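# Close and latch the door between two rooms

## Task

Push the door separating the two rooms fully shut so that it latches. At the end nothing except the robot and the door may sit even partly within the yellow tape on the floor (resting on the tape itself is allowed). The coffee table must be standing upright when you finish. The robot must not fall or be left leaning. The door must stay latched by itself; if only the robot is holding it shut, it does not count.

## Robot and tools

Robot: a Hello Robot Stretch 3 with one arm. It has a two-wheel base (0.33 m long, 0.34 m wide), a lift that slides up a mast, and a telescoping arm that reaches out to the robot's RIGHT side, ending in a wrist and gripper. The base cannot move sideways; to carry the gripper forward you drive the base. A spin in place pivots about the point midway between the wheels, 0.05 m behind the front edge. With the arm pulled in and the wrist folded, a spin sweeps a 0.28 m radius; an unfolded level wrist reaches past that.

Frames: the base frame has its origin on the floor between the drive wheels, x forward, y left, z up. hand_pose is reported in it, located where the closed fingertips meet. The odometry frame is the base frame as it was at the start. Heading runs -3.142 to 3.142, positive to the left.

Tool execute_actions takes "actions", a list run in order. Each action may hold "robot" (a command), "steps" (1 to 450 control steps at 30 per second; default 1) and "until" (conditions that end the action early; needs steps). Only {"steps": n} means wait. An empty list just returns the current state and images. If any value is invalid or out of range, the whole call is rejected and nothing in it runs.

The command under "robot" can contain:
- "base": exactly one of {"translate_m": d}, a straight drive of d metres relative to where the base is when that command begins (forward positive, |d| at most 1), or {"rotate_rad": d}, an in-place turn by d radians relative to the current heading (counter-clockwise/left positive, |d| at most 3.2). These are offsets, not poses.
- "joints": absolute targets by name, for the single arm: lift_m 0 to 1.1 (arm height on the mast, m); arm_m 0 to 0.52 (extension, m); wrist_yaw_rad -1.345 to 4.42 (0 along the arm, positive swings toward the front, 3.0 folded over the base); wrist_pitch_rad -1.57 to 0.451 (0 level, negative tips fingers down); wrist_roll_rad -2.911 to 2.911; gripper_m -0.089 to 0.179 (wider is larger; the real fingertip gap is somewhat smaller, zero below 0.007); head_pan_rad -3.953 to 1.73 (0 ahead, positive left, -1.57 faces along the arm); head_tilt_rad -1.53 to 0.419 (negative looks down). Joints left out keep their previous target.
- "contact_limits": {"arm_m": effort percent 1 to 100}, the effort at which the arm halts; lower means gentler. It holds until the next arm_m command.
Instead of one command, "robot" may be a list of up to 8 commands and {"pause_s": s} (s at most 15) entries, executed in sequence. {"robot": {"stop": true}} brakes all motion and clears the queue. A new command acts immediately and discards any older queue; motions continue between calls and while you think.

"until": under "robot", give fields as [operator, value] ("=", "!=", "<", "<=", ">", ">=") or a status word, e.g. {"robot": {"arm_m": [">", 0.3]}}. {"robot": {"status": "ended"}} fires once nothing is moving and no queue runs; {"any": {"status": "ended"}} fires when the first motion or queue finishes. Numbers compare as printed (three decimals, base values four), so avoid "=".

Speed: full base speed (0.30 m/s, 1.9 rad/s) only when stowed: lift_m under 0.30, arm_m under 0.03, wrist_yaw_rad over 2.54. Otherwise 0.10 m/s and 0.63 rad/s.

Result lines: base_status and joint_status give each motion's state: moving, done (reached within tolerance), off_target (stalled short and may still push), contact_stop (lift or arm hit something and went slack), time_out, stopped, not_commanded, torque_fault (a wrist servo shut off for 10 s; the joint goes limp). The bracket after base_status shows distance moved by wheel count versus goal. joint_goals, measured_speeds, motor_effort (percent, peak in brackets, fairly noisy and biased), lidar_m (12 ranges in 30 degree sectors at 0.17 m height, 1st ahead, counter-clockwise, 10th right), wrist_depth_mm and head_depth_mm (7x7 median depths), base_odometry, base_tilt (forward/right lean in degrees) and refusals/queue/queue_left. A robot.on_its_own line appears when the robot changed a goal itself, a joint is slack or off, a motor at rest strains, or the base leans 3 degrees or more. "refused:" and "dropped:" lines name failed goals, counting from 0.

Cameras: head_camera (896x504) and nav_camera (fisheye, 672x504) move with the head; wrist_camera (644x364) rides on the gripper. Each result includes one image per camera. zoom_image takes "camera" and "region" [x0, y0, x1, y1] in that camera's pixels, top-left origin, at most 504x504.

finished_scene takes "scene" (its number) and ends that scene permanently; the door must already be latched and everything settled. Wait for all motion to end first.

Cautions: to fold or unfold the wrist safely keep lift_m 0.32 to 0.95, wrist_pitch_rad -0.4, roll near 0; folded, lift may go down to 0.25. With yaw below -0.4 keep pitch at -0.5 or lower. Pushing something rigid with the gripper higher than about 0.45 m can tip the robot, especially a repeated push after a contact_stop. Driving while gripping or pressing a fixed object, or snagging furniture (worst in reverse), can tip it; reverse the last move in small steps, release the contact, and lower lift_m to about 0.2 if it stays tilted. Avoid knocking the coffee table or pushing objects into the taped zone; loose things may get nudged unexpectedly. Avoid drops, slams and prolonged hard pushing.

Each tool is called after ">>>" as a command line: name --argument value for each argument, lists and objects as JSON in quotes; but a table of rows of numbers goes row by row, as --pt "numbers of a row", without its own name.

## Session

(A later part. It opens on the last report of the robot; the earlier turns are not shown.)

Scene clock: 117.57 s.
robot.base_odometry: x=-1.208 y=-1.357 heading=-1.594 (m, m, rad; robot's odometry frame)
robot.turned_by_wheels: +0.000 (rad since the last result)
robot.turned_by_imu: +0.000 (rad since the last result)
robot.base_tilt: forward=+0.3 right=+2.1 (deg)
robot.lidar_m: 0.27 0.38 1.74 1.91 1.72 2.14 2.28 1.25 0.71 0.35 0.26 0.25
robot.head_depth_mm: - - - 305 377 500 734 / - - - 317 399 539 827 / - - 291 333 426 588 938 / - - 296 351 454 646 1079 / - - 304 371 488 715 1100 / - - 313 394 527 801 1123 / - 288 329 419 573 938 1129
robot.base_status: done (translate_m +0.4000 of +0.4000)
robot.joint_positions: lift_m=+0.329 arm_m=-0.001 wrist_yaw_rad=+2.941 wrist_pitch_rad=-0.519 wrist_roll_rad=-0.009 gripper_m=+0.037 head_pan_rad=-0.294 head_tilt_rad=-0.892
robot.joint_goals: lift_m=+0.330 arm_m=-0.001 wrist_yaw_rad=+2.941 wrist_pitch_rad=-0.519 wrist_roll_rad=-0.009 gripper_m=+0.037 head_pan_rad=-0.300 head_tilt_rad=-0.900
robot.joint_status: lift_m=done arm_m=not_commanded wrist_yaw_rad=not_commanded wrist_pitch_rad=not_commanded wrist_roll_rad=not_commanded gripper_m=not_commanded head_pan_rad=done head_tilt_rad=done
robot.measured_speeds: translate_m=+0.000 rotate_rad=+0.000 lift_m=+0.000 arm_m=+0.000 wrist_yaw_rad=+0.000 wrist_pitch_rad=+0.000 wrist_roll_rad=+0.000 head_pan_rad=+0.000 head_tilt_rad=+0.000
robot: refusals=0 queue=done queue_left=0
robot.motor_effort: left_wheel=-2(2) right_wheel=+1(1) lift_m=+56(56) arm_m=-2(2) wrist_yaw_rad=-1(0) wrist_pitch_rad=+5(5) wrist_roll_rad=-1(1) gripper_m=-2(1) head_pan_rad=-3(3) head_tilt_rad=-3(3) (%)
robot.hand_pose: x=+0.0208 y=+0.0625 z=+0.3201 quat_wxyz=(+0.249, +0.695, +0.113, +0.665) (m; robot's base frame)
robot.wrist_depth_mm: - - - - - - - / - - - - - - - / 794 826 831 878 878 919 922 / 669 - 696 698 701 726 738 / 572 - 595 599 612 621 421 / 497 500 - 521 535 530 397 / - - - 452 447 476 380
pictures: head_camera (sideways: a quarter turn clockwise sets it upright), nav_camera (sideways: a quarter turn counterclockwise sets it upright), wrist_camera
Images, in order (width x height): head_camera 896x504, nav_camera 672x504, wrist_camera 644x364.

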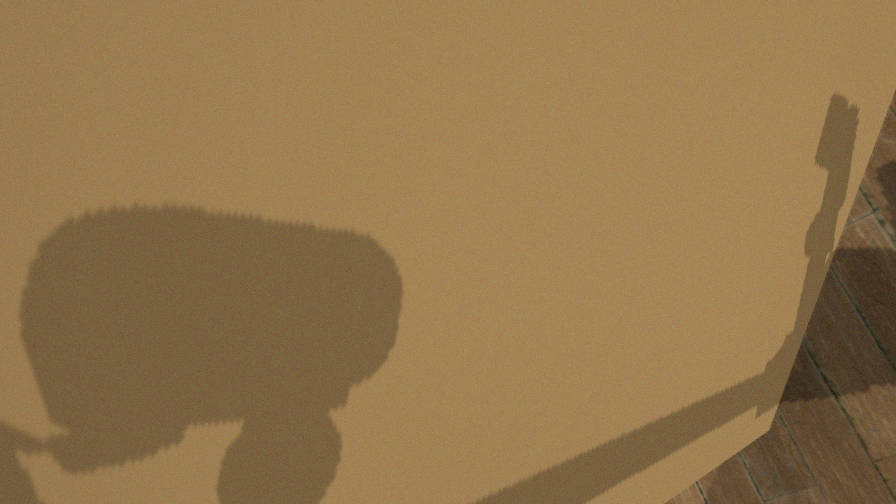

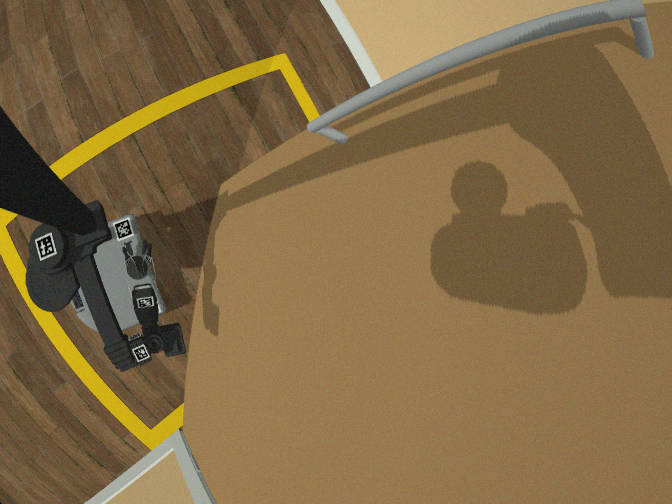

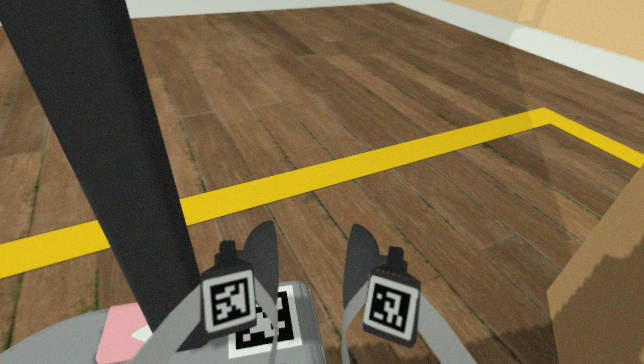

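The door is coasting on its own. I'll wait and watch.

>>> execute_actions --actions '[{"steps":45}]'

Scene clock: 119.23 s.
robot.base_odometry: x=-1.208 y=-1.357 heading=-1.594 (m, m, rad; robot's odometry frame)
robot.turned_by_wheels: +0.000 (rad since the last result)
robot.turned_by_imu: +0.000 (rad since the last result)
robot.base_tilt: forward=+0.2 right=+2.2 (deg)
robot.lidar_m: 0.42 1.51 1.75 1.91 1.72 2.14 2.27 1.25 0.71 0.44 0.37 0.37
robot.head_depth_mm: 304 342 394 464 565 721 997 / 319 362 420 500 618 810 1106 / 334 382 447 541 685 923 1134 / 352 405 481 589 761 1073 1132 / 372 432 519 648 862 1211 1132 / 394 464 563 718 1050 1260 1128 / 419 498 575 1571 1405 1254 1127
robot.base_status: done (translate_m +0.4000 of +0.4000)
robot.joint_positions: lift_m=+0.329 arm_m=-0.001 wrist_yaw_rad=+2.941 wrist_pitch_rad=-0.519 wrist_roll_rad=-0.009 gripper_m=+0.037 head_pan_rad=-0.294 head_tilt_rad=-0.892
robot.joint_goals: lift_m=+0.330 arm_m=-0.001 wrist_yaw_rad=+2.941 wrist_pitch_rad=-0.519 wrist_roll_rad=-0.009 gripper_m=+0.037 head_pan_rad=-0.300 head_tilt_rad=-0.900
robot.joint_status: lift_m=done arm_m=not_commanded wrist_yaw_rad=not_commanded wrist_pitch_rad=not_commanded wrist_roll_rad=not_commanded gripper_m=not_commanded head_pan_rad=done head_tilt_rad=done
robot.measured_speeds: translate_m=+0.000 rotate_rad=+0.000 lift_m=+0.000 arm_m=+0.000 wrist_yaw_rad=+0.000 wrist_pitch_rad=+0.000 wrist_roll_rad=+0.000 head_pan_rad=+0.000 head_tilt_rad=+0.000
robot: refusals=0 queue=done queue_left=0
robot.motor_effort: left_wheel=-2(2) right_wheel=+1(1) lift_m=+56(56) arm_m=-2(2) wrist_yaw_rad=+1(1) wrist_pitch_rad=+5(5) wrist_roll_rad=-1(1) gripper_m=-2(1) head_pan_rad=-2(3) head_tilt_rad=-3(4) (%)
robot.hand_pose: x=+0.0208 y=+0.0625 z=+0.3201 quat_wxyz=(+0.249, +0.695, +0.113, +0.665) (m; robot's base frame)
robot.wrist_depth_mm: - - - - - - - / - - - - - - - / 773 831 827 840 893 894 943 / 662 - 695 699 719 743 750 / 573 - 605 593 598 626 618 / 492 499 - 537 523 532 539 / - - - 462 447 474 473
pictures: head_camera (sideways: a quarter turn clockwise sets it upright), nav_camera (sideways: a quarter turn counterclockwise sets it upright), wrist_camera
Images, in order (width x height): head_camera 896x504, nav_camera 672x504, wrist_camera 644x364.

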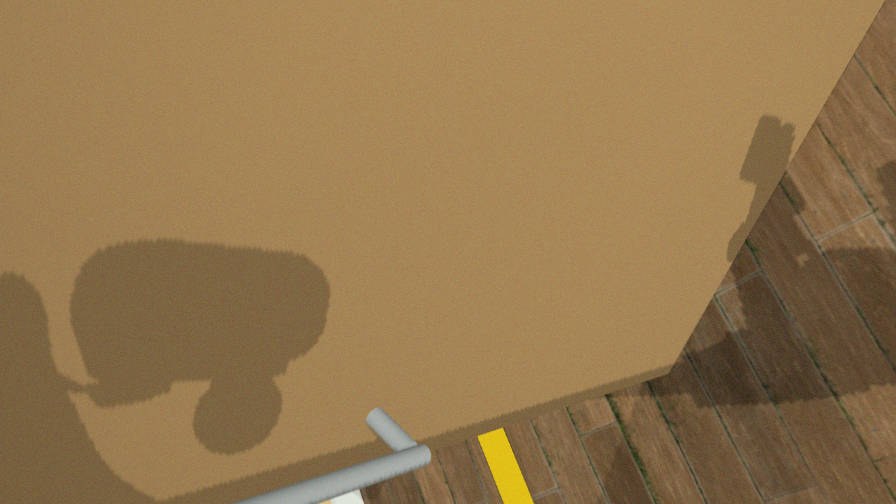

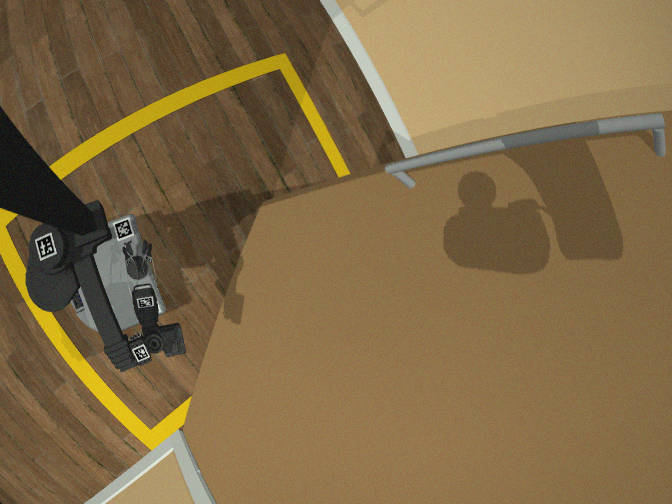

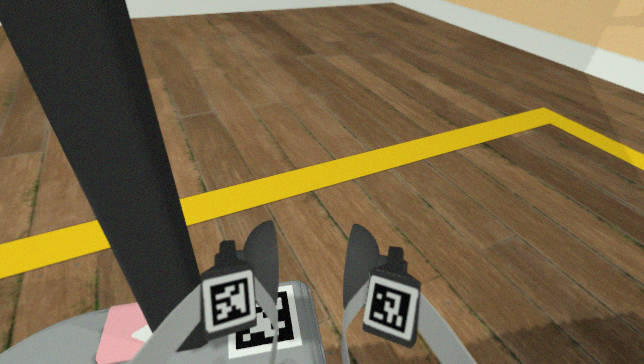

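>>> execute_actions --actions '[{"robot":{"base":{"translate_m":0.2},"joints":{"head_pan_rad":-0.9,"head_tilt_rad":-0.7}},"steps":450,"until":{"robot":{"status":"ended"}}}]'

Scene clock: 123.03 s.
robot.base_odometry: x=-1.213 y=-1.557 heading=-1.594 (m, m, rad; robot's odometry frame)
robot.turned_by_wheels: +0.000 (rad since the last result)
robot.turned_by_imu: +0.001 (rad since the last result)
robot.base_tilt: forward=+0.5 right=+2.3 (deg)
robot.lidar_m: 0.39 1.31 1.52 1.96 1.85 2.19 2.47 1.15 0.55 0.35 0.32 0.32
robot.head_depth_mm: - - 303 350 416 508 654 / - - 305 351 417 512 658 / - - 305 354 420 515 667 / - - 307 355 421 519 671 / - 283 308 357 424 522 677 / - 284 310 359 426 525 680 / - 285 310 360 430 528 690
robot.base_status: done (translate_m +0.2000 of +0.2000)
robot.joint_positions: lift_m=+0.329 arm_m=-0.001 wrist_yaw_rad=+2.941 wrist_pitch_rad=-0.519 wrist_roll_rad=-0.009 gripper_m=+0.037 head_pan_rad=-0.893 head_tilt_rad=-0.704
robot.joint_goals: lift_m=+0.330 arm_m=-0.001 wrist_yaw_rad=+2.941 wrist_pitch_rad=-0.519 wrist_roll_rad=-0.009 gripper_m=+0.037 head_pan_rad=-0.900 head_tilt_rad=-0.700
robot.joint_status: lift_m=done arm_m=not_commanded wrist_yaw_rad=not_commanded wrist_pitch_rad=not_commanded wrist_roll_rad=not_commanded gripper_m=not_commanded head_pan_rad=done head_tilt_rad=done
robot.measured_speeds: translate_m=+0.000 rotate_rad=+0.000 lift_m=+0.000 arm_m=+0.000 wrist_yaw_rad=+0.000 wrist_pitch_rad=+0.000 wrist_roll_rad=+0.000 head_pan_rad=+0.000 head_tilt_rad=+0.000
robot: refusals=0 queue=done queue_left=0
robot.motor_effort: left_wheel=-2(6) right_wheel=+1(3) lift_m=+56(56) arm_m=-2(2) wrist_yaw_rad=+1(0) wrist_pitch_rad=+5(5) wrist_roll_rad=-1(1) gripper_m=+0(1) head_pan_rad=-4(44) head_tilt_rad=+2(13) (%)
robot.hand_pose: x=+0.0208 y=+0.0625 z=+0.3201 quat_wxyz=(+0.249, +0.695, +0.113, +0.665) (m; robot's base frame)
robot.wrist_depth_mm: - - - - - - - / - - - - - - - / 795 838 826 876 874 914 935 / 656 - 690 708 744 742 755 / 573 - 606 595 598 604 624 / 497 498 - 525 531 532 545 / - - - 463 445 463 480
pictures: head_camera (sideways: a quarter turn clockwise sets it upright), nav_camera (sideways: a quarter turn counterclockwise sets it upright), wrist_camera
Images, in order (width x height): head_camera 896x504, nav_camera 672x504, wrist_camera 644x364.

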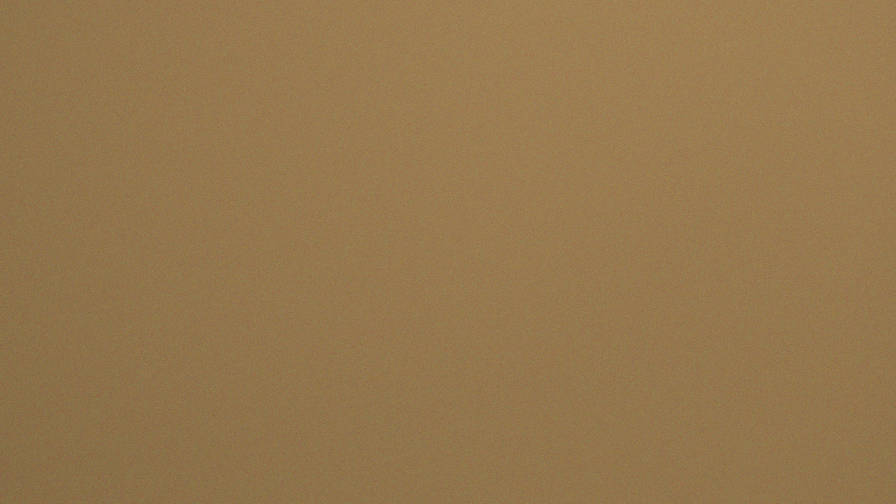

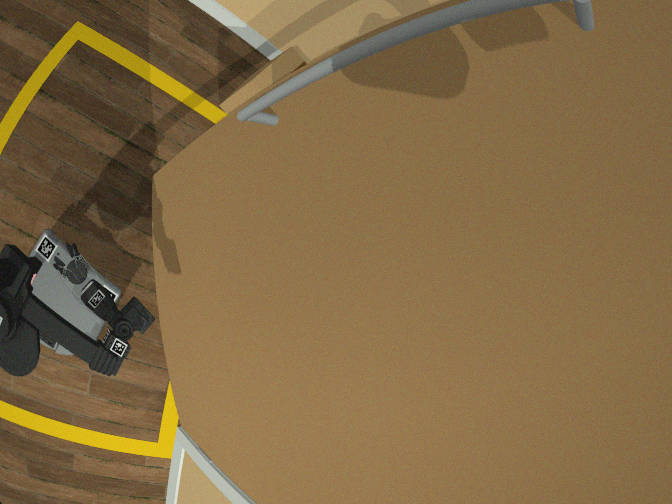

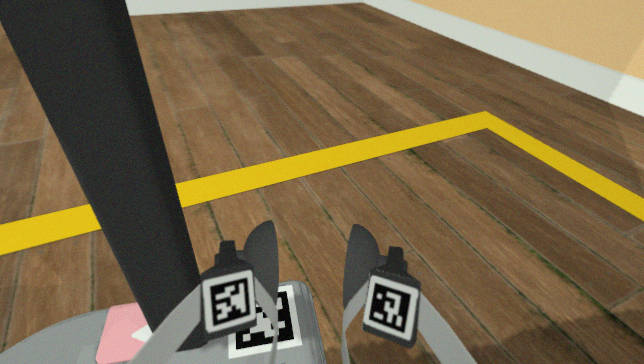

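>>> execute_actions --actions '[{"robot":[{"base":{"rotate_rad":-1.19},"joints":{"head_pan_rad":0.3,"head_tilt_rad":-0.9}},{"base":{"translate_m":0.42}}],"steps":450,"until":{"robot":{"status":"ended"}}}]'

Scene clock: 132.37 s.
robot.base_odometry: x=-1.606 y=-1.704 heading=-2.784 (m, m, rad; robot's odometry frame)
robot.turned_by_wheels: -1.190 (rad since the last result)
robot.turned_by_imu: -1.189 (rad since the last result)
robot.base_tilt: forward=+0.3 right=+2.2 (deg)
robot.lidar_m: - 0.16 0.21 0.77 1.36 2.08 2.38 2.25 2.55 0.40 0.18 0.15
robot.head_depth_mm: - - - - - - 319 / - - - - - - 340 / - - - - - 296 403 / - - - - - 321 499 / - - - - - 341 652 / - - - - 296 406 945 / - - - - 321 501 1095
robot.base_status: done (translate_m +0.4200 of +0.4200)
robot.joint_positions: lift_m=+0.329 arm_m=-0.001 wrist_yaw_rad=+2.943 wrist_pitch_rad=-0.519 wrist_roll_rad=-0.009 gripper_m=+0.037 head_pan_rad=+0.294 head_tilt_rad=-0.892
robot.joint_goals: lift_m=+0.330 arm_m=-0.001 wrist_yaw_rad=+2.943 wrist_pitch_rad=-0.519 wrist_roll_rad=-0.009 gripper_m=+0.037 head_pan_rad=+0.300 head_tilt_rad=-0.900
robot.joint_status: lift_m=done arm_m=not_commanded wrist_yaw_rad=not_commanded wrist_pitch_rad=not_commanded wrist_roll_rad=not_commanded gripper_m=not_commanded head_pan_rad=done head_tilt_rad=done
robot.measured_speeds: translate_m=+0.000 rotate_rad=+0.000 lift_m=+0.000 arm_m=+0.000 wrist_yaw_rad=+0.000 wrist_pitch_rad=+0.000 wrist_roll_rad=+0.000 head_pan_rad=+0.000 head_tilt_rad=+0.000
robot: refusals=0 queue=done queue_left=0
robot.motor_effort: left_wheel=+0(100) right_wheel=+1(2) lift_m=+56(56) arm_m=-2(3) wrist_yaw_rad=-1(4) wrist_pitch_rad=+5(5) wrist_roll_rad=-1(1) gripper_m=+0(1) head_pan_rad=+4(52) head_tilt_rad=-3(14) (%)
robot.hand_pose: x=+0.0204 y=+0.0626 z=+0.3201 quat_wxyz=(+0.248, +0.695, +0.114, +0.666) (m; robot's base frame)
robot.wrist_depth_mm: - - 773 754 326 196 143 / 957 - 833 832 323 200 143 / 797 - 831 814 329 200 143 / 667 - 711 675 337 202 144 / 568 - 607 600 339 203 145 / 493 496 - 532 289 206 147 / - - - 457 393 208 146
pictures: head_camera (sideways: a quarter turn clockwise sets it upright), nav_camera (sideways: a quarter turn counterclockwise sets it upright), wrist_camera
Images, in order (width x height): head_camera 896x504, nav_camera 672x504, wrist_camera 644x364.

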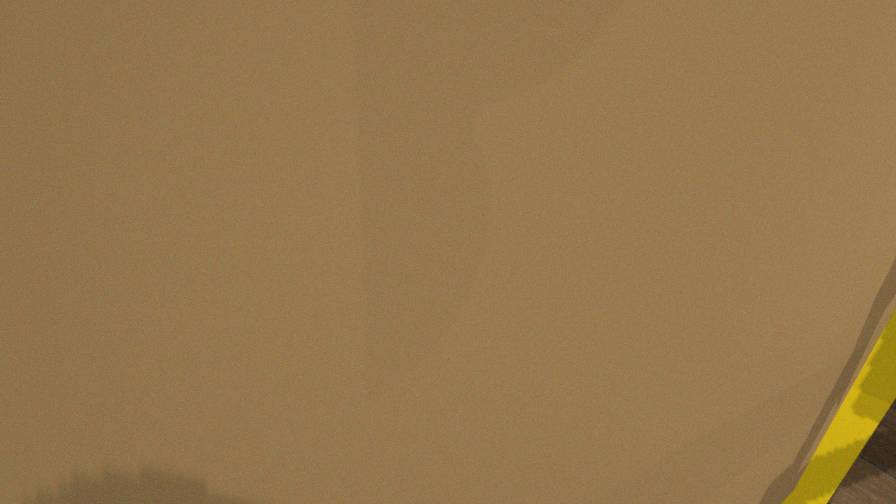

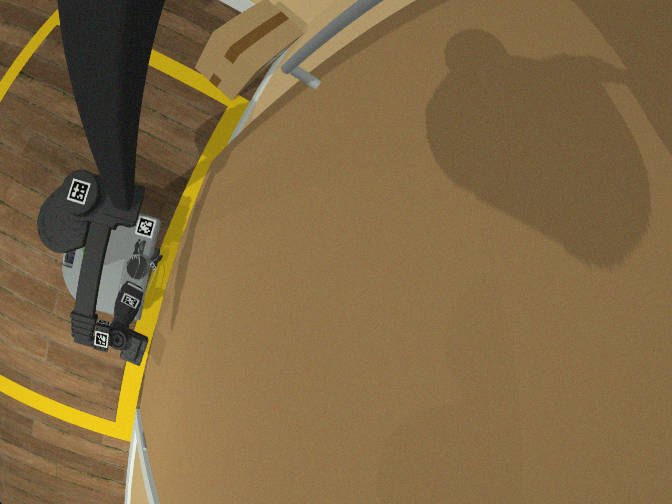

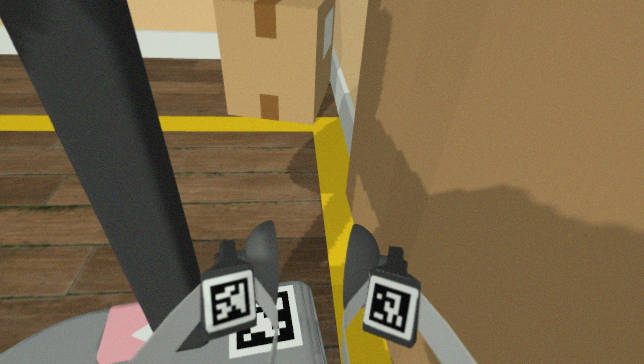

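>>> execute_actions --actions '[{"robot":{"joints":{"head_pan_rad":0.9,"head_tilt_rad":-0.8}},"steps":30}]'

Scene clock: 133.67 s.
robot.base_odometry: x=-1.606 y=-1.704 heading=-2.784 (m, m, rad; robot's odometry frame)
robot.turned_by_wheels: +0.000 (rad since the last result)
robot.turned_by_imu: +0.000 (rad since the last result)
robot.base_tilt: forward=+0.5 right=+2.2 (deg)
robot.lidar_m: 0.15 0.16 0.24 0.77 1.36 2.08 2.38 2.25 2.55 0.41 0.19 0.15
robot.head_depth_mm: - - - - - - 292 / - - - - - 298 338 / - - - - 311 365 459 / - - 295 326 398 511 713 / - 302 353 437 579 854 1138 / 316 382 486 665 1170 1303 1153 / 439 591 674 1280 1215 1295 1150
robot.base_status: done (translate_m +0.4200 of +0.4200)
robot.joint_positions: lift_m=+0.329 arm_m=-0.001 wrist_yaw_rad=+2.943 wrist_pitch_rad=-0.519 wrist_roll_rad=-0.009 gripper_m=+0.037 head_pan_rad=+0.893 head_tilt_rad=-0.804
robot.joint_goals: lift_m=+0.330 arm_m=-0.001 wrist_yaw_rad=+2.943 wrist_pitch_rad=-0.519 wrist_roll_rad=-0.009 gripper_m=+0.037 head_pan_rad=+0.900 head_tilt_rad=-0.800
robot.joint_status: lift_m=done arm_m=not_commanded wrist_yaw_rad=not_commanded wrist_pitch_rad=not_commanded wrist_roll_rad=not_commanded gripper_m=not_commanded head_pan_rad=done head_tilt_rad=done
robot.measured_speeds: translate_m=+0.000 rotate_rad=+0.000 lift_m=+0.000 arm_m=+0.000 wrist_yaw_rad=+0.000 wrist_pitch_rad=+0.000 wrist_roll_rad=+0.000 head_pan_rad=+0.000 head_tilt_rad=+0.000
robot: refusals=0 queue=done queue_left=0
robot.motor_effort: left_wheel=+0(0) right_wheel=+1(1) lift_m=+56(56) arm_m=-2(2) wrist_yaw_rad=+0(1) wrist_pitch_rad=+5(5) wrist_roll_rad=-1(1) gripper_m=+0(0) head_pan_rad=+5(44) head_tilt_rad=+1(7) (%)
robot.hand_pose: x=+0.0204 y=+0.0626 z=+0.3201 quat_wxyz=(+0.248, +0.695, +0.114, +0.666) (m; robot's base frame)
robot.wrist_depth_mm: - - 755 749 371 223 158 / 973 - 859 835 377 222 159 / 772 - 830 819 382 225 159 / 652 - 689 692 379 224 161 / 571 - 607 583 386 227 160 / 503 502 - 531 317 228 161 / - - - 452 437 228 161
pictures: head_camera (sideways: a quarter turn clockwise sets it upright), nav_camera (sideways: a quarter turn counterclockwise sets it upright), wrist_camera
Images, in order (width x height): head_camera 896x504, nav_camera 672x504, wrist_camera 644x364.

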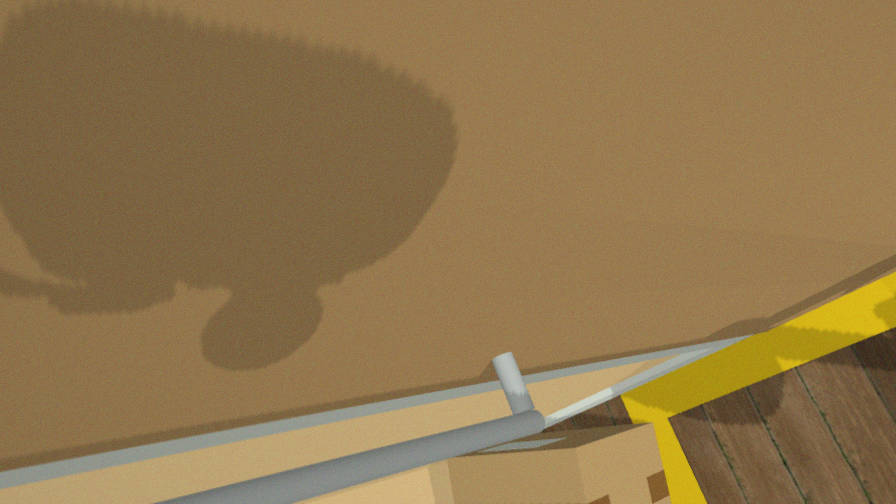

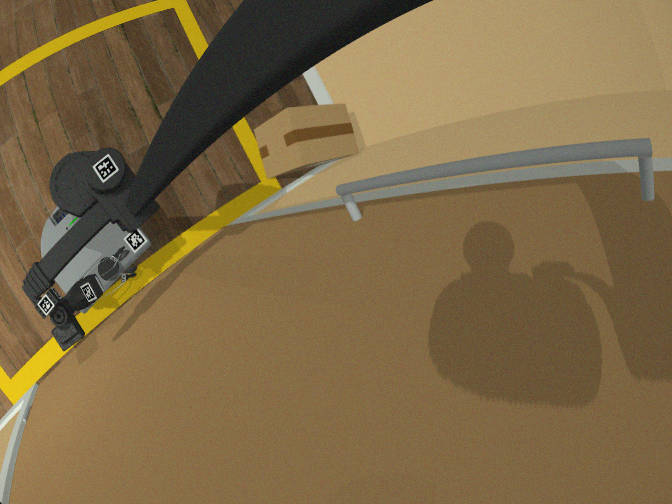

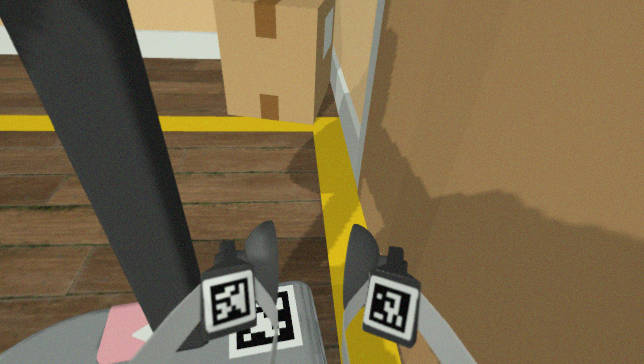

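>>> execute_actions --actions '[{"robot":[{"base":{"rotate_rad":-0.25}},{"base":{"translate_m":0.07}}],"steps":450,"until":{"robot":{"status":"ended"}}}]'

Scene clock: 138.03 s.
robot.base_odometry: x=-1.676 y=-1.711 heading=-3.034 (m, m, rad; robot's odometry frame)
robot.turned_by_wheels: -0.250 (rad since the last result)
robot.turned_by_imu: -0.251 (rad since the last result)
robot.base_tilt: forward=+0.2 right=+2.0 (deg)
robot.lidar_m: - - 0.15 0.20 0.81 1.61 2.45 2.31 2.72 0.55 0.15 -
robot.head_depth_mm: - - - - - - - / - - - - - - - / - - - - - - - / - - - - - - - / - - - - - - 334 / - - - - - 327 560 / - - - - - 470 1129
robot.base_status: done (translate_m +0.0700 of +0.0700)
robot.joint_positions: lift_m=+0.329 arm_m=-0.001 wrist_yaw_rad=+2.943 wrist_pitch_rad=-0.519 wrist_roll_rad=-0.009 gripper_m=+0.037 head_pan_rad=+0.893 head_tilt_rad=-0.803
robot.joint_goals: lift_m=+0.330 arm_m=-0.001 wrist_yaw_rad=+2.943 wrist_pitch_rad=-0.519 wrist_roll_rad=-0.009 gripper_m=+0.037 head_pan_rad=+0.900 head_tilt_rad=-0.800
robot.joint_status: lift_m=done arm_m=not_commanded wrist_yaw_rad=not_commanded wrist_pitch_rad=not_commanded wrist_roll_rad=not_commanded gripper_m=not_commanded head_pan_rad=done head_tilt_rad=done
robot.measured_speeds: translate_m=+0.000 rotate_rad=+0.000 lift_m=+0.000 arm_m=+0.000 wrist_yaw_rad=+0.000 wrist_pitch_rad=+0.000 wrist_roll_rad=+0.000 head_pan_rad=+0.000 head_tilt_rad=+0.000
robot: refusals=0 queue=done queue_left=0
robot.motor_effort: left_wheel=+3(11) right_wheel=-1(4) lift_m=+56(56) arm_m=-2(2) wrist_yaw_rad=-1(0) wrist_pitch_rad=+5(5) wrist_roll_rad=-1(1) gripper_m=+1(0) head_pan_rad=+4(4) head_tilt_rad=+1(1) (%)
robot.hand_pose: x=+0.0204 y=+0.0626 z=+0.3201 quat_wxyz=(+0.248, +0.695, +0.114, +0.666) (m; robot's base frame)
robot.wrist_depth_mm: - 694 707 222 134 96 75 / 965 774 791 236 140 99 77 / 793 - 804 257 146 102 79 / 658 - 670 278 153 106 81 / 582 - 604 325 159 109 83 / 500 502 - 345 149 113 85 / - - - 291 197 117 87
pictures: head_camera (sideways: a quarter turn clockwise sets it upright), nav_camera (sideways: a quarter turn counterclockwise sets it upright), wrist_camera
Images, in order (width x height): head_camera 896x504, nav_camera 672x504, wrist_camera 644x364.

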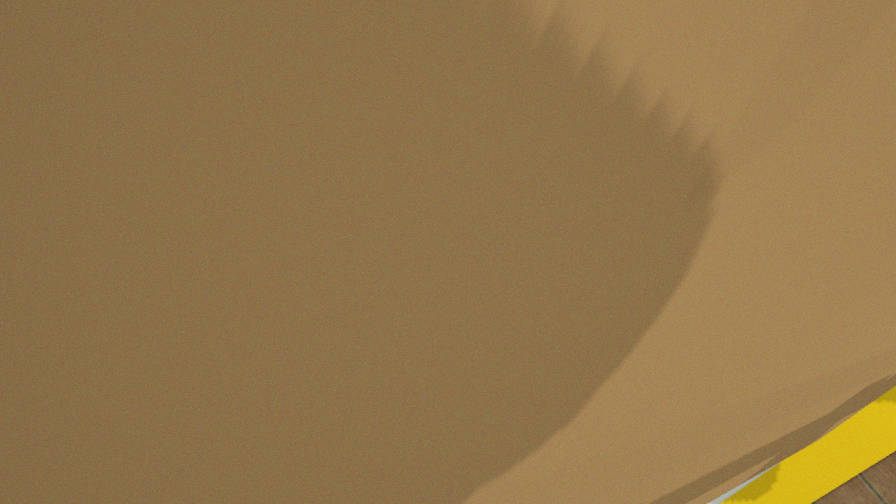

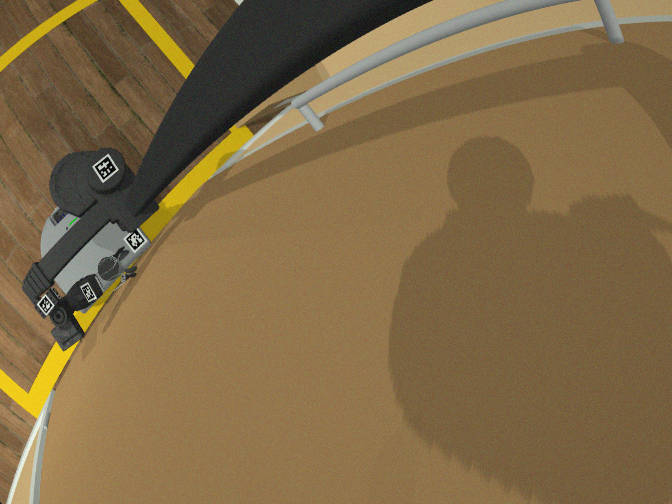

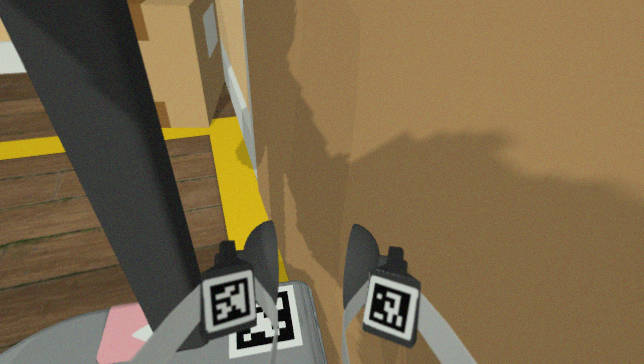

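>>> execute_actions --actions '[{"robot":{"base":{"translate_m":0.06},"joints":{"head_pan_rad":1.2,"head_tilt_rad":-0.9}},"steps":450,"until":{"robot":{"status":"ended"}}}]'

Scene clock: 140.33 s.
robot.base_odometry: x=-1.735 y=-1.718 heading=-3.033 (m, m, rad; robot's odometry frame)
robot.turned_by_wheels: +0.001 (rad since the last result)
robot.turned_by_imu: +0.114 (rad since the last result)
robot.base_tilt: forward=+0.3 right=+2.3 (deg)
robot.lidar_m: - - 0.15 0.20 0.86 1.79 2.48 2.34 2.61 0.21 0.15 -
robot.head_depth_mm: - - - - - - - / - - - - - - - / - - - - - - - / - - - - - 333 426 / - - - 336 460 1071 1122 / - 350 486 731 1377 1254 1150 / 417 1218 1417 1220 1343 1254 -
robot.base_status: off_target (translate_m +0.0597 of +0.0600)
robot.joint_positions: lift_m=+0.330 arm_m=-0.001 wrist_yaw_rad=+2.964 wrist_pitch_rad=-0.525 wrist_roll_rad=-0.009 gripper_m=+0.037 head_pan_rad=+1.195 head_tilt_rad=-0.892
robot.joint_goals: lift_m=+0.330 arm_m=-0.001 wrist_yaw_rad=+2.964 wrist_pitch_rad=-0.525 wrist_roll_rad=-0.009 gripper_m=+0.037 head_pan_rad=+1.200 head_tilt_rad=-0.900
robot.joint_status: lift_m=done arm_m=not_commanded wrist_yaw_rad=not_commanded wrist_pitch_rad=not_commanded wrist_roll_rad=not_commanded gripper_m=not_commanded head_pan_rad=done head_tilt_rad=done
robot.measured_speeds: translate_m=+0.000 rotate_rad=+0.000 lift_m=+0.000 arm_m=+0.000 wrist_yaw_rad=+0.000 wrist_pitch_rad=+0.000 wrist_roll_rad=+0.000 head_pan_rad=+0.000 head_tilt_rad=+0.000
robot: refusals=0 queue=done queue_left=0
robot.on_its_own: left_wheel is at rest, and its effort (+67) is outside its rest range (-18 to +18); wrist_yaw_rad is at rest, and its effort (-14) is outside its rest range (-12 to +12)
robot.motor_effort: left_wheel=+67(100) right_wheel=+16(22) lift_m=+51(56) arm_m=-2(2) wrist_yaw_rad=-14(16) wrist_pitch_rad=+7(8) wrist_roll_rad=-1(1) gripper_m=+6(5) head_pan_rad=+4(28) head_tilt_rad=-3(13) (%)
robot.hand_pose: x=+0.0158 y=+0.0625 z=+0.3189 quat_wxyz=(+0.243, +0.693, +0.124, +0.667) (m; robot's base frame)
robot.wrist_depth_mm: - 733 762 251 117 76 56 / - - 843 267 120 77 57 / 791 - 795 285 123 78 58 / 670 - 684 304 127 80 59 / 561 555 620 403 130 82 59 / 489 501 - 452 124 83 60 / - - - 260 125 85 61
pictures: head_camera (sideways: a quarter turn clockwise sets it upright), nav_camera (sideways: a quarter turn counterclockwise sets it upright), wrist_camera
Images, in order (width x height): head_camera 896x504, nav_camera 672x504, wrist_camera 644x364.

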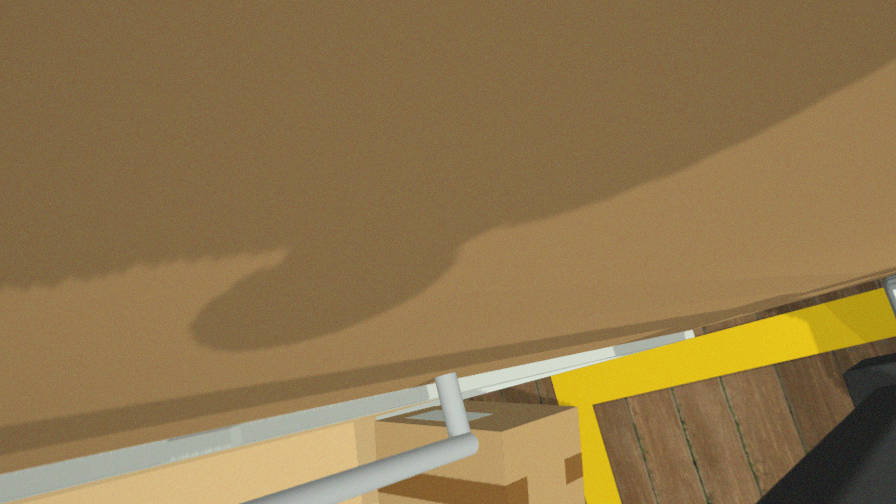

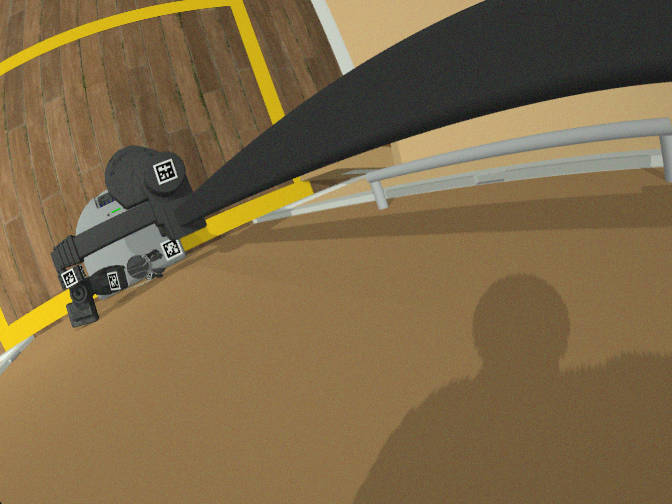

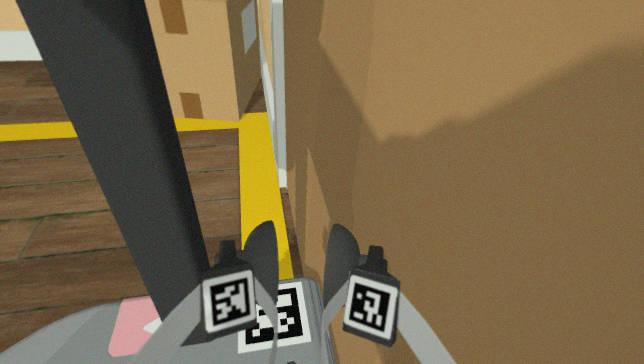

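>>> execute_actions --actions '[{"robot":{"base":{"translate_m":-0.15}},"steps":450,"until":{"robot":{"status":"ended"}}}]'

Scene clock: 143.37 s.
robot.base_odometry: x=-1.586 y=-1.702 heading=-3.034 (m, m, rad; robot's odometry frame)
robot.turned_by_wheels: -0.001 (rad since the last result)
robot.turned_by_imu: -0.001 (rad since the last result)
robot.base_tilt: forward=+0.3 right=+2.1 (deg)
robot.lidar_m: 0.20 0.21 0.29 0.77 1.31 1.78 2.33 2.21 2.62 0.82 0.29 0.21
robot.head_depth_mm: 288 298 319 347 381 423 475 / 323 352 386 430 484 552 646 / 393 437 492 562 659 795 1003 / 440 500 588 750 1003 1219 1130 / 690 838 1078 1331 1391 1248 1130 / 1085 1280 1504 1261 1368 1259 1150 / 1112 1263 1464 1316 1382 1251 -
robot.base_status: done (translate_m -0.1500 of -0.1500)
robot.joint_positions: lift_m=+0.330 arm_m=-0.001 wrist_yaw_rad=+2.982 wrist_pitch_rad=-0.525 wrist_roll_rad=-0.009 gripper_m=+0.037 head_pan_rad=+1.195 head_tilt_rad=-0.892
robot.joint_goals: lift_m=+0.330 arm_m=-0.001 wrist_yaw_rad=+2.982 wrist_pitch_rad=-0.525 wrist_roll_rad=-0.009 gripper_m=+0.037 head_pan_rad=+1.200 head_tilt_rad=-0.900
robot.joint_status: lift_m=done arm_m=not_commanded wrist_yaw_rad=not_commanded wrist_pitch_rad=not_commanded wrist_roll_rad=not_commanded gripper_m=not_commanded head_pan_rad=done head_tilt_rad=done
robot.measured_speeds: translate_m=+0.000 rotate_rad=+0.000 lift_m=+0.000 arm_m=+0.000 wrist_yaw_rad=+0.000 wrist_pitch_rad=+0.000 wrist_roll_rad=+0.000 head_pan_rad=+0.000 head_tilt_rad=+0.000
robot: refusals=0 queue=done queue_left=0
robot.on_its_own: wrist_yaw_rad is held at +2.981, not at its first target +2.942, by its stall guard, which is not easing now
robot.motor_effort: left_wheel=+0(66) right_wheel=+1(16) lift_m=+51(51) arm_m=-2(2) wrist_yaw_rad=+0(15) wrist_pitch_rad=+7(7) wrist_roll_rad=-1(1) gripper_m=+0(5) head_pan_rad=+2(4) head_tilt_rad=-3(2) (%)
robot.hand_pose: x=+0.0120 y=+0.0631 z=+0.3189 quat_wxyz=(+0.237, +0.692, +0.130, +0.670) (m; robot's base frame)
robot.wrist_depth_mm: - - 763 777 449 285 210 / - - 885 866 453 288 213 / 787 - 844 808 461 295 215 / 655 - 681 688 478 300 218 / 552 568 600 597 481 305 221 / 487 510 - 530 423 307 224 / - - - 450 439 312 225
pictures: head_camera (sideways: a quarter turn clockwise sets it upright), nav_camera (sideways: a quarter turn counterclockwise sets it upright), wrist_camera
Images, in order (width x height): head_camera 896x504, nav_camera 672x504, wrist_camera 644x364.

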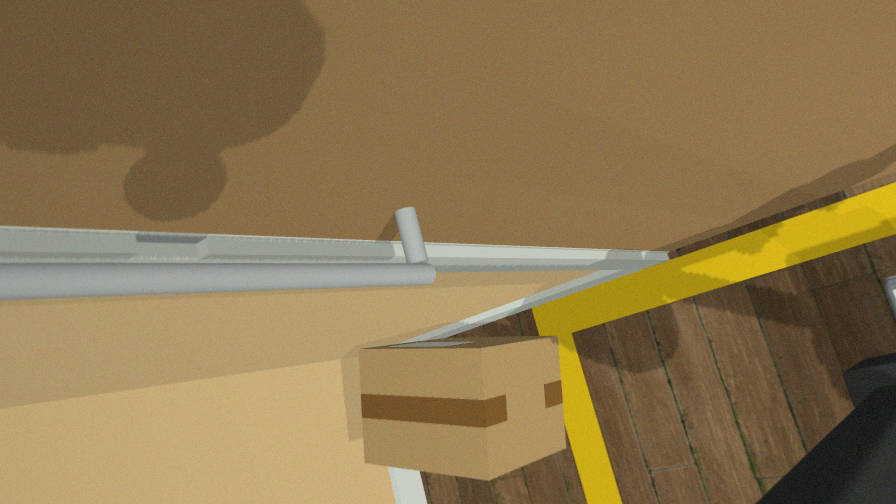

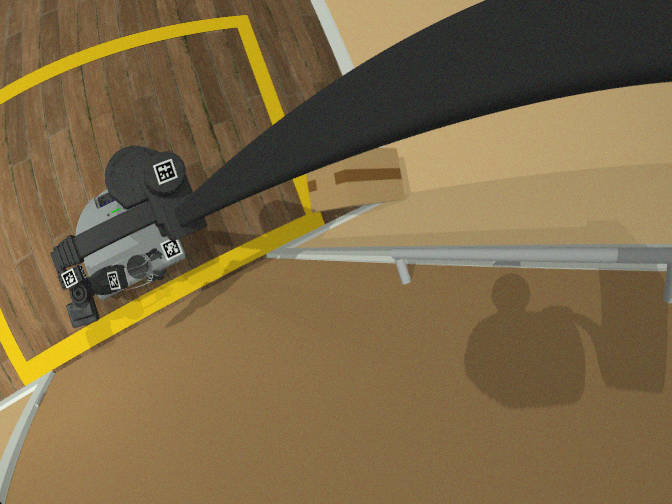

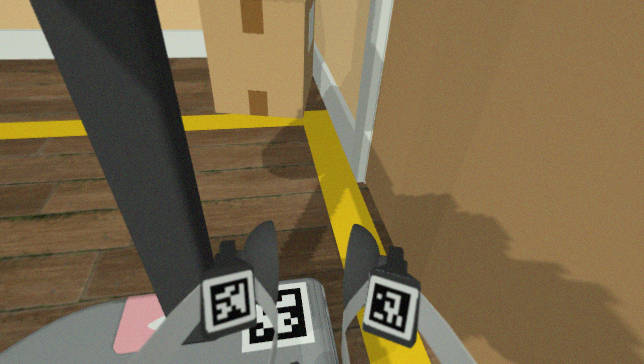

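>>> zoom_image --camera "head_camera" --region '[60, 180, 460, 320]'

>>> zoom_image --camera "head_camera" --region '[500, 150, 896, 400]'

Region (60, 180, 460, 320) of head_camera's 896x504 image, scaled by 1.260, with more detail than that image has; it fills the top 176 rows of this view, and the rest is white.

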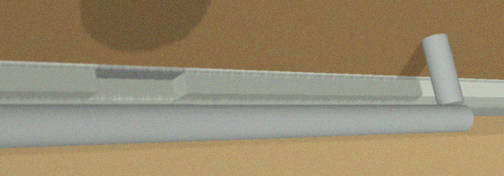

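Region (500, 150, 896, 400) of head_camera's 896x504 image, scaled by 1.273, with more detail than that image has; it fills the top 318 rows of this view, and the rest is white.

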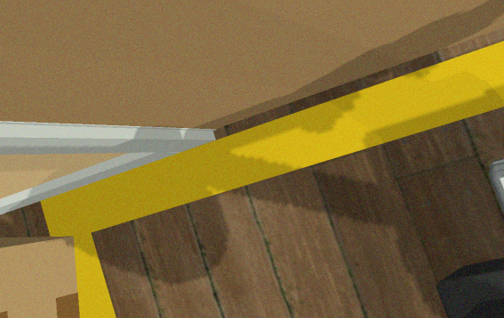

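>>> execute_actions --actions '[{"robot":{"joints":{"head_pan_rad":-1.2,"head_tilt_rad":-0.9}},"steps":100,"until":{"robot":{"status":"ended"}}}]'

Scene clock: 146.87 s.
robot.base_odometry: x=-1.586 y=-1.702 heading=-3.034 (m, m, rad; robot's odometry frame)
robot.turned_by_wheels: +0.000 (rad since the last result)
robot.turned_by_imu: +0.000 (rad since the last result)
robot.base_tilt: forward=+0.3 right=+2.3 (deg)
robot.lidar_m: 0.20 0.21 0.29 0.77 1.31 1.78 2.33 2.20 2.61 0.82 0.29 0.21
robot.head_depth_mm: 1336 2117 1913 1627 1426 1256 1130 / 794 1057 1609 1643 1412 1260 1134 / 537 675 890 1235 1387 1264 1163 / 442 514 614 765 1000 1224 1148 / 362 409 469 551 670 851 1094 / 307 339 378 429 500 595 732 / - 294 319 354 399 457 535
robot.base_status: done (translate_m -0.1500 of -0.1500)
robot.joint_positions: lift_m=+0.330 arm_m=-0.001 wrist_yaw_rad=+2.982 wrist_pitch_rad=-0.525 wrist_roll_rad=-0.009 gripper_m=+0.037 head_pan_rad=-1.193 head_tilt_rad=-0.892
robot.joint_goals: lift_m=+0.330 arm_m=-0.001 wrist_yaw_rad=+2.982 wrist_pitch_rad=-0.525 wrist_roll_rad=-0.009 gripper_m=+0.037 head_pan_rad=-1.200 head_tilt_rad=-0.900
robot.joint_status: lift_m=done arm_m=not_commanded wrist_yaw_rad=not_commanded wrist_pitch_rad=not_commanded wrist_roll_rad=not_commanded gripper_m=not_commanded head_pan_rad=done head_tilt_rad=done
robot.measured_speeds: translate_m=+0.000 rotate_rad=+0.000 lift_m=+0.000 arm_m=+0.000 wrist_yaw_rad=+0.000 wrist_pitch_rad=+0.000 wrist_roll_rad=+0.000 head_pan_rad=+0.000 head_tilt_rad=+0.000
robot: refusals=0 queue=done queue_left=0
robot.on_its_own: wrist_yaw_rad is held at +2.981, not at its first target +2.942, by its stall guard, which is not easing now
robot.motor_effort: left_wheel=+0(1) right_wheel=+1(1) lift_m=+51(51) arm_m=-3(2) wrist_yaw_rad=-1(0) wrist_pitch_rad=+7(7) wrist_roll_rad=-1(1) gripper_m=+1(0) head_pan_rad=-4(55) head_tilt_rad=-3(1) (%)
robot.hand_pose: x=+0.0120 y=+0.0631 z=+0.3189 quat_wxyz=(+0.237, +0.692, +0.130, +0.670) (m; robot's base frame)
robot.wrist_depth_mm: - - 776 787 443 284 210 / - - 845 831 455 290 214 / 783 - 813 823 465 296 216 / 662 - 695 695 466 296 219 / 569 565 599 598 485 302 222 / 496 502 - 537 419 305 223 / - - - 453 433 315 224
pictures: head_camera (sideways: a quarter turn clockwise sets it upright), nav_camera (sideways: a quarter turn counterclockwise sets it upright), wrist_camera
Images, in order (width x height): head_camera 896x504, nav_camera 672x504, wrist_camera 644x364.

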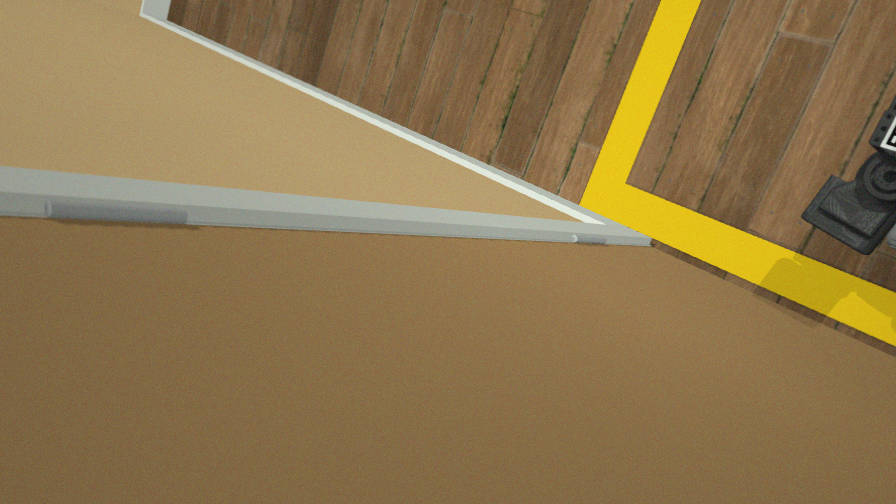

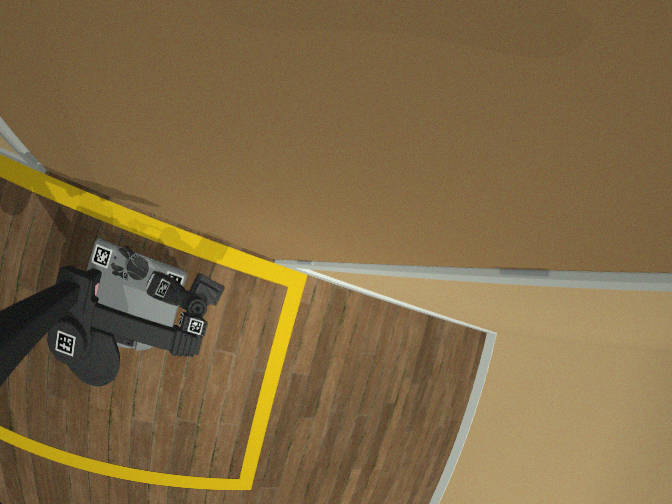

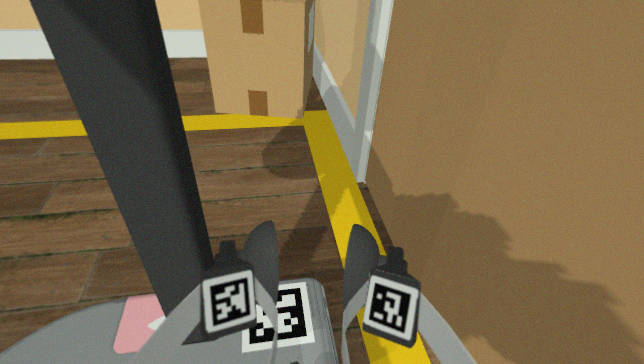

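>>> finished_scene --scene 1

The scene is finished: the task was done.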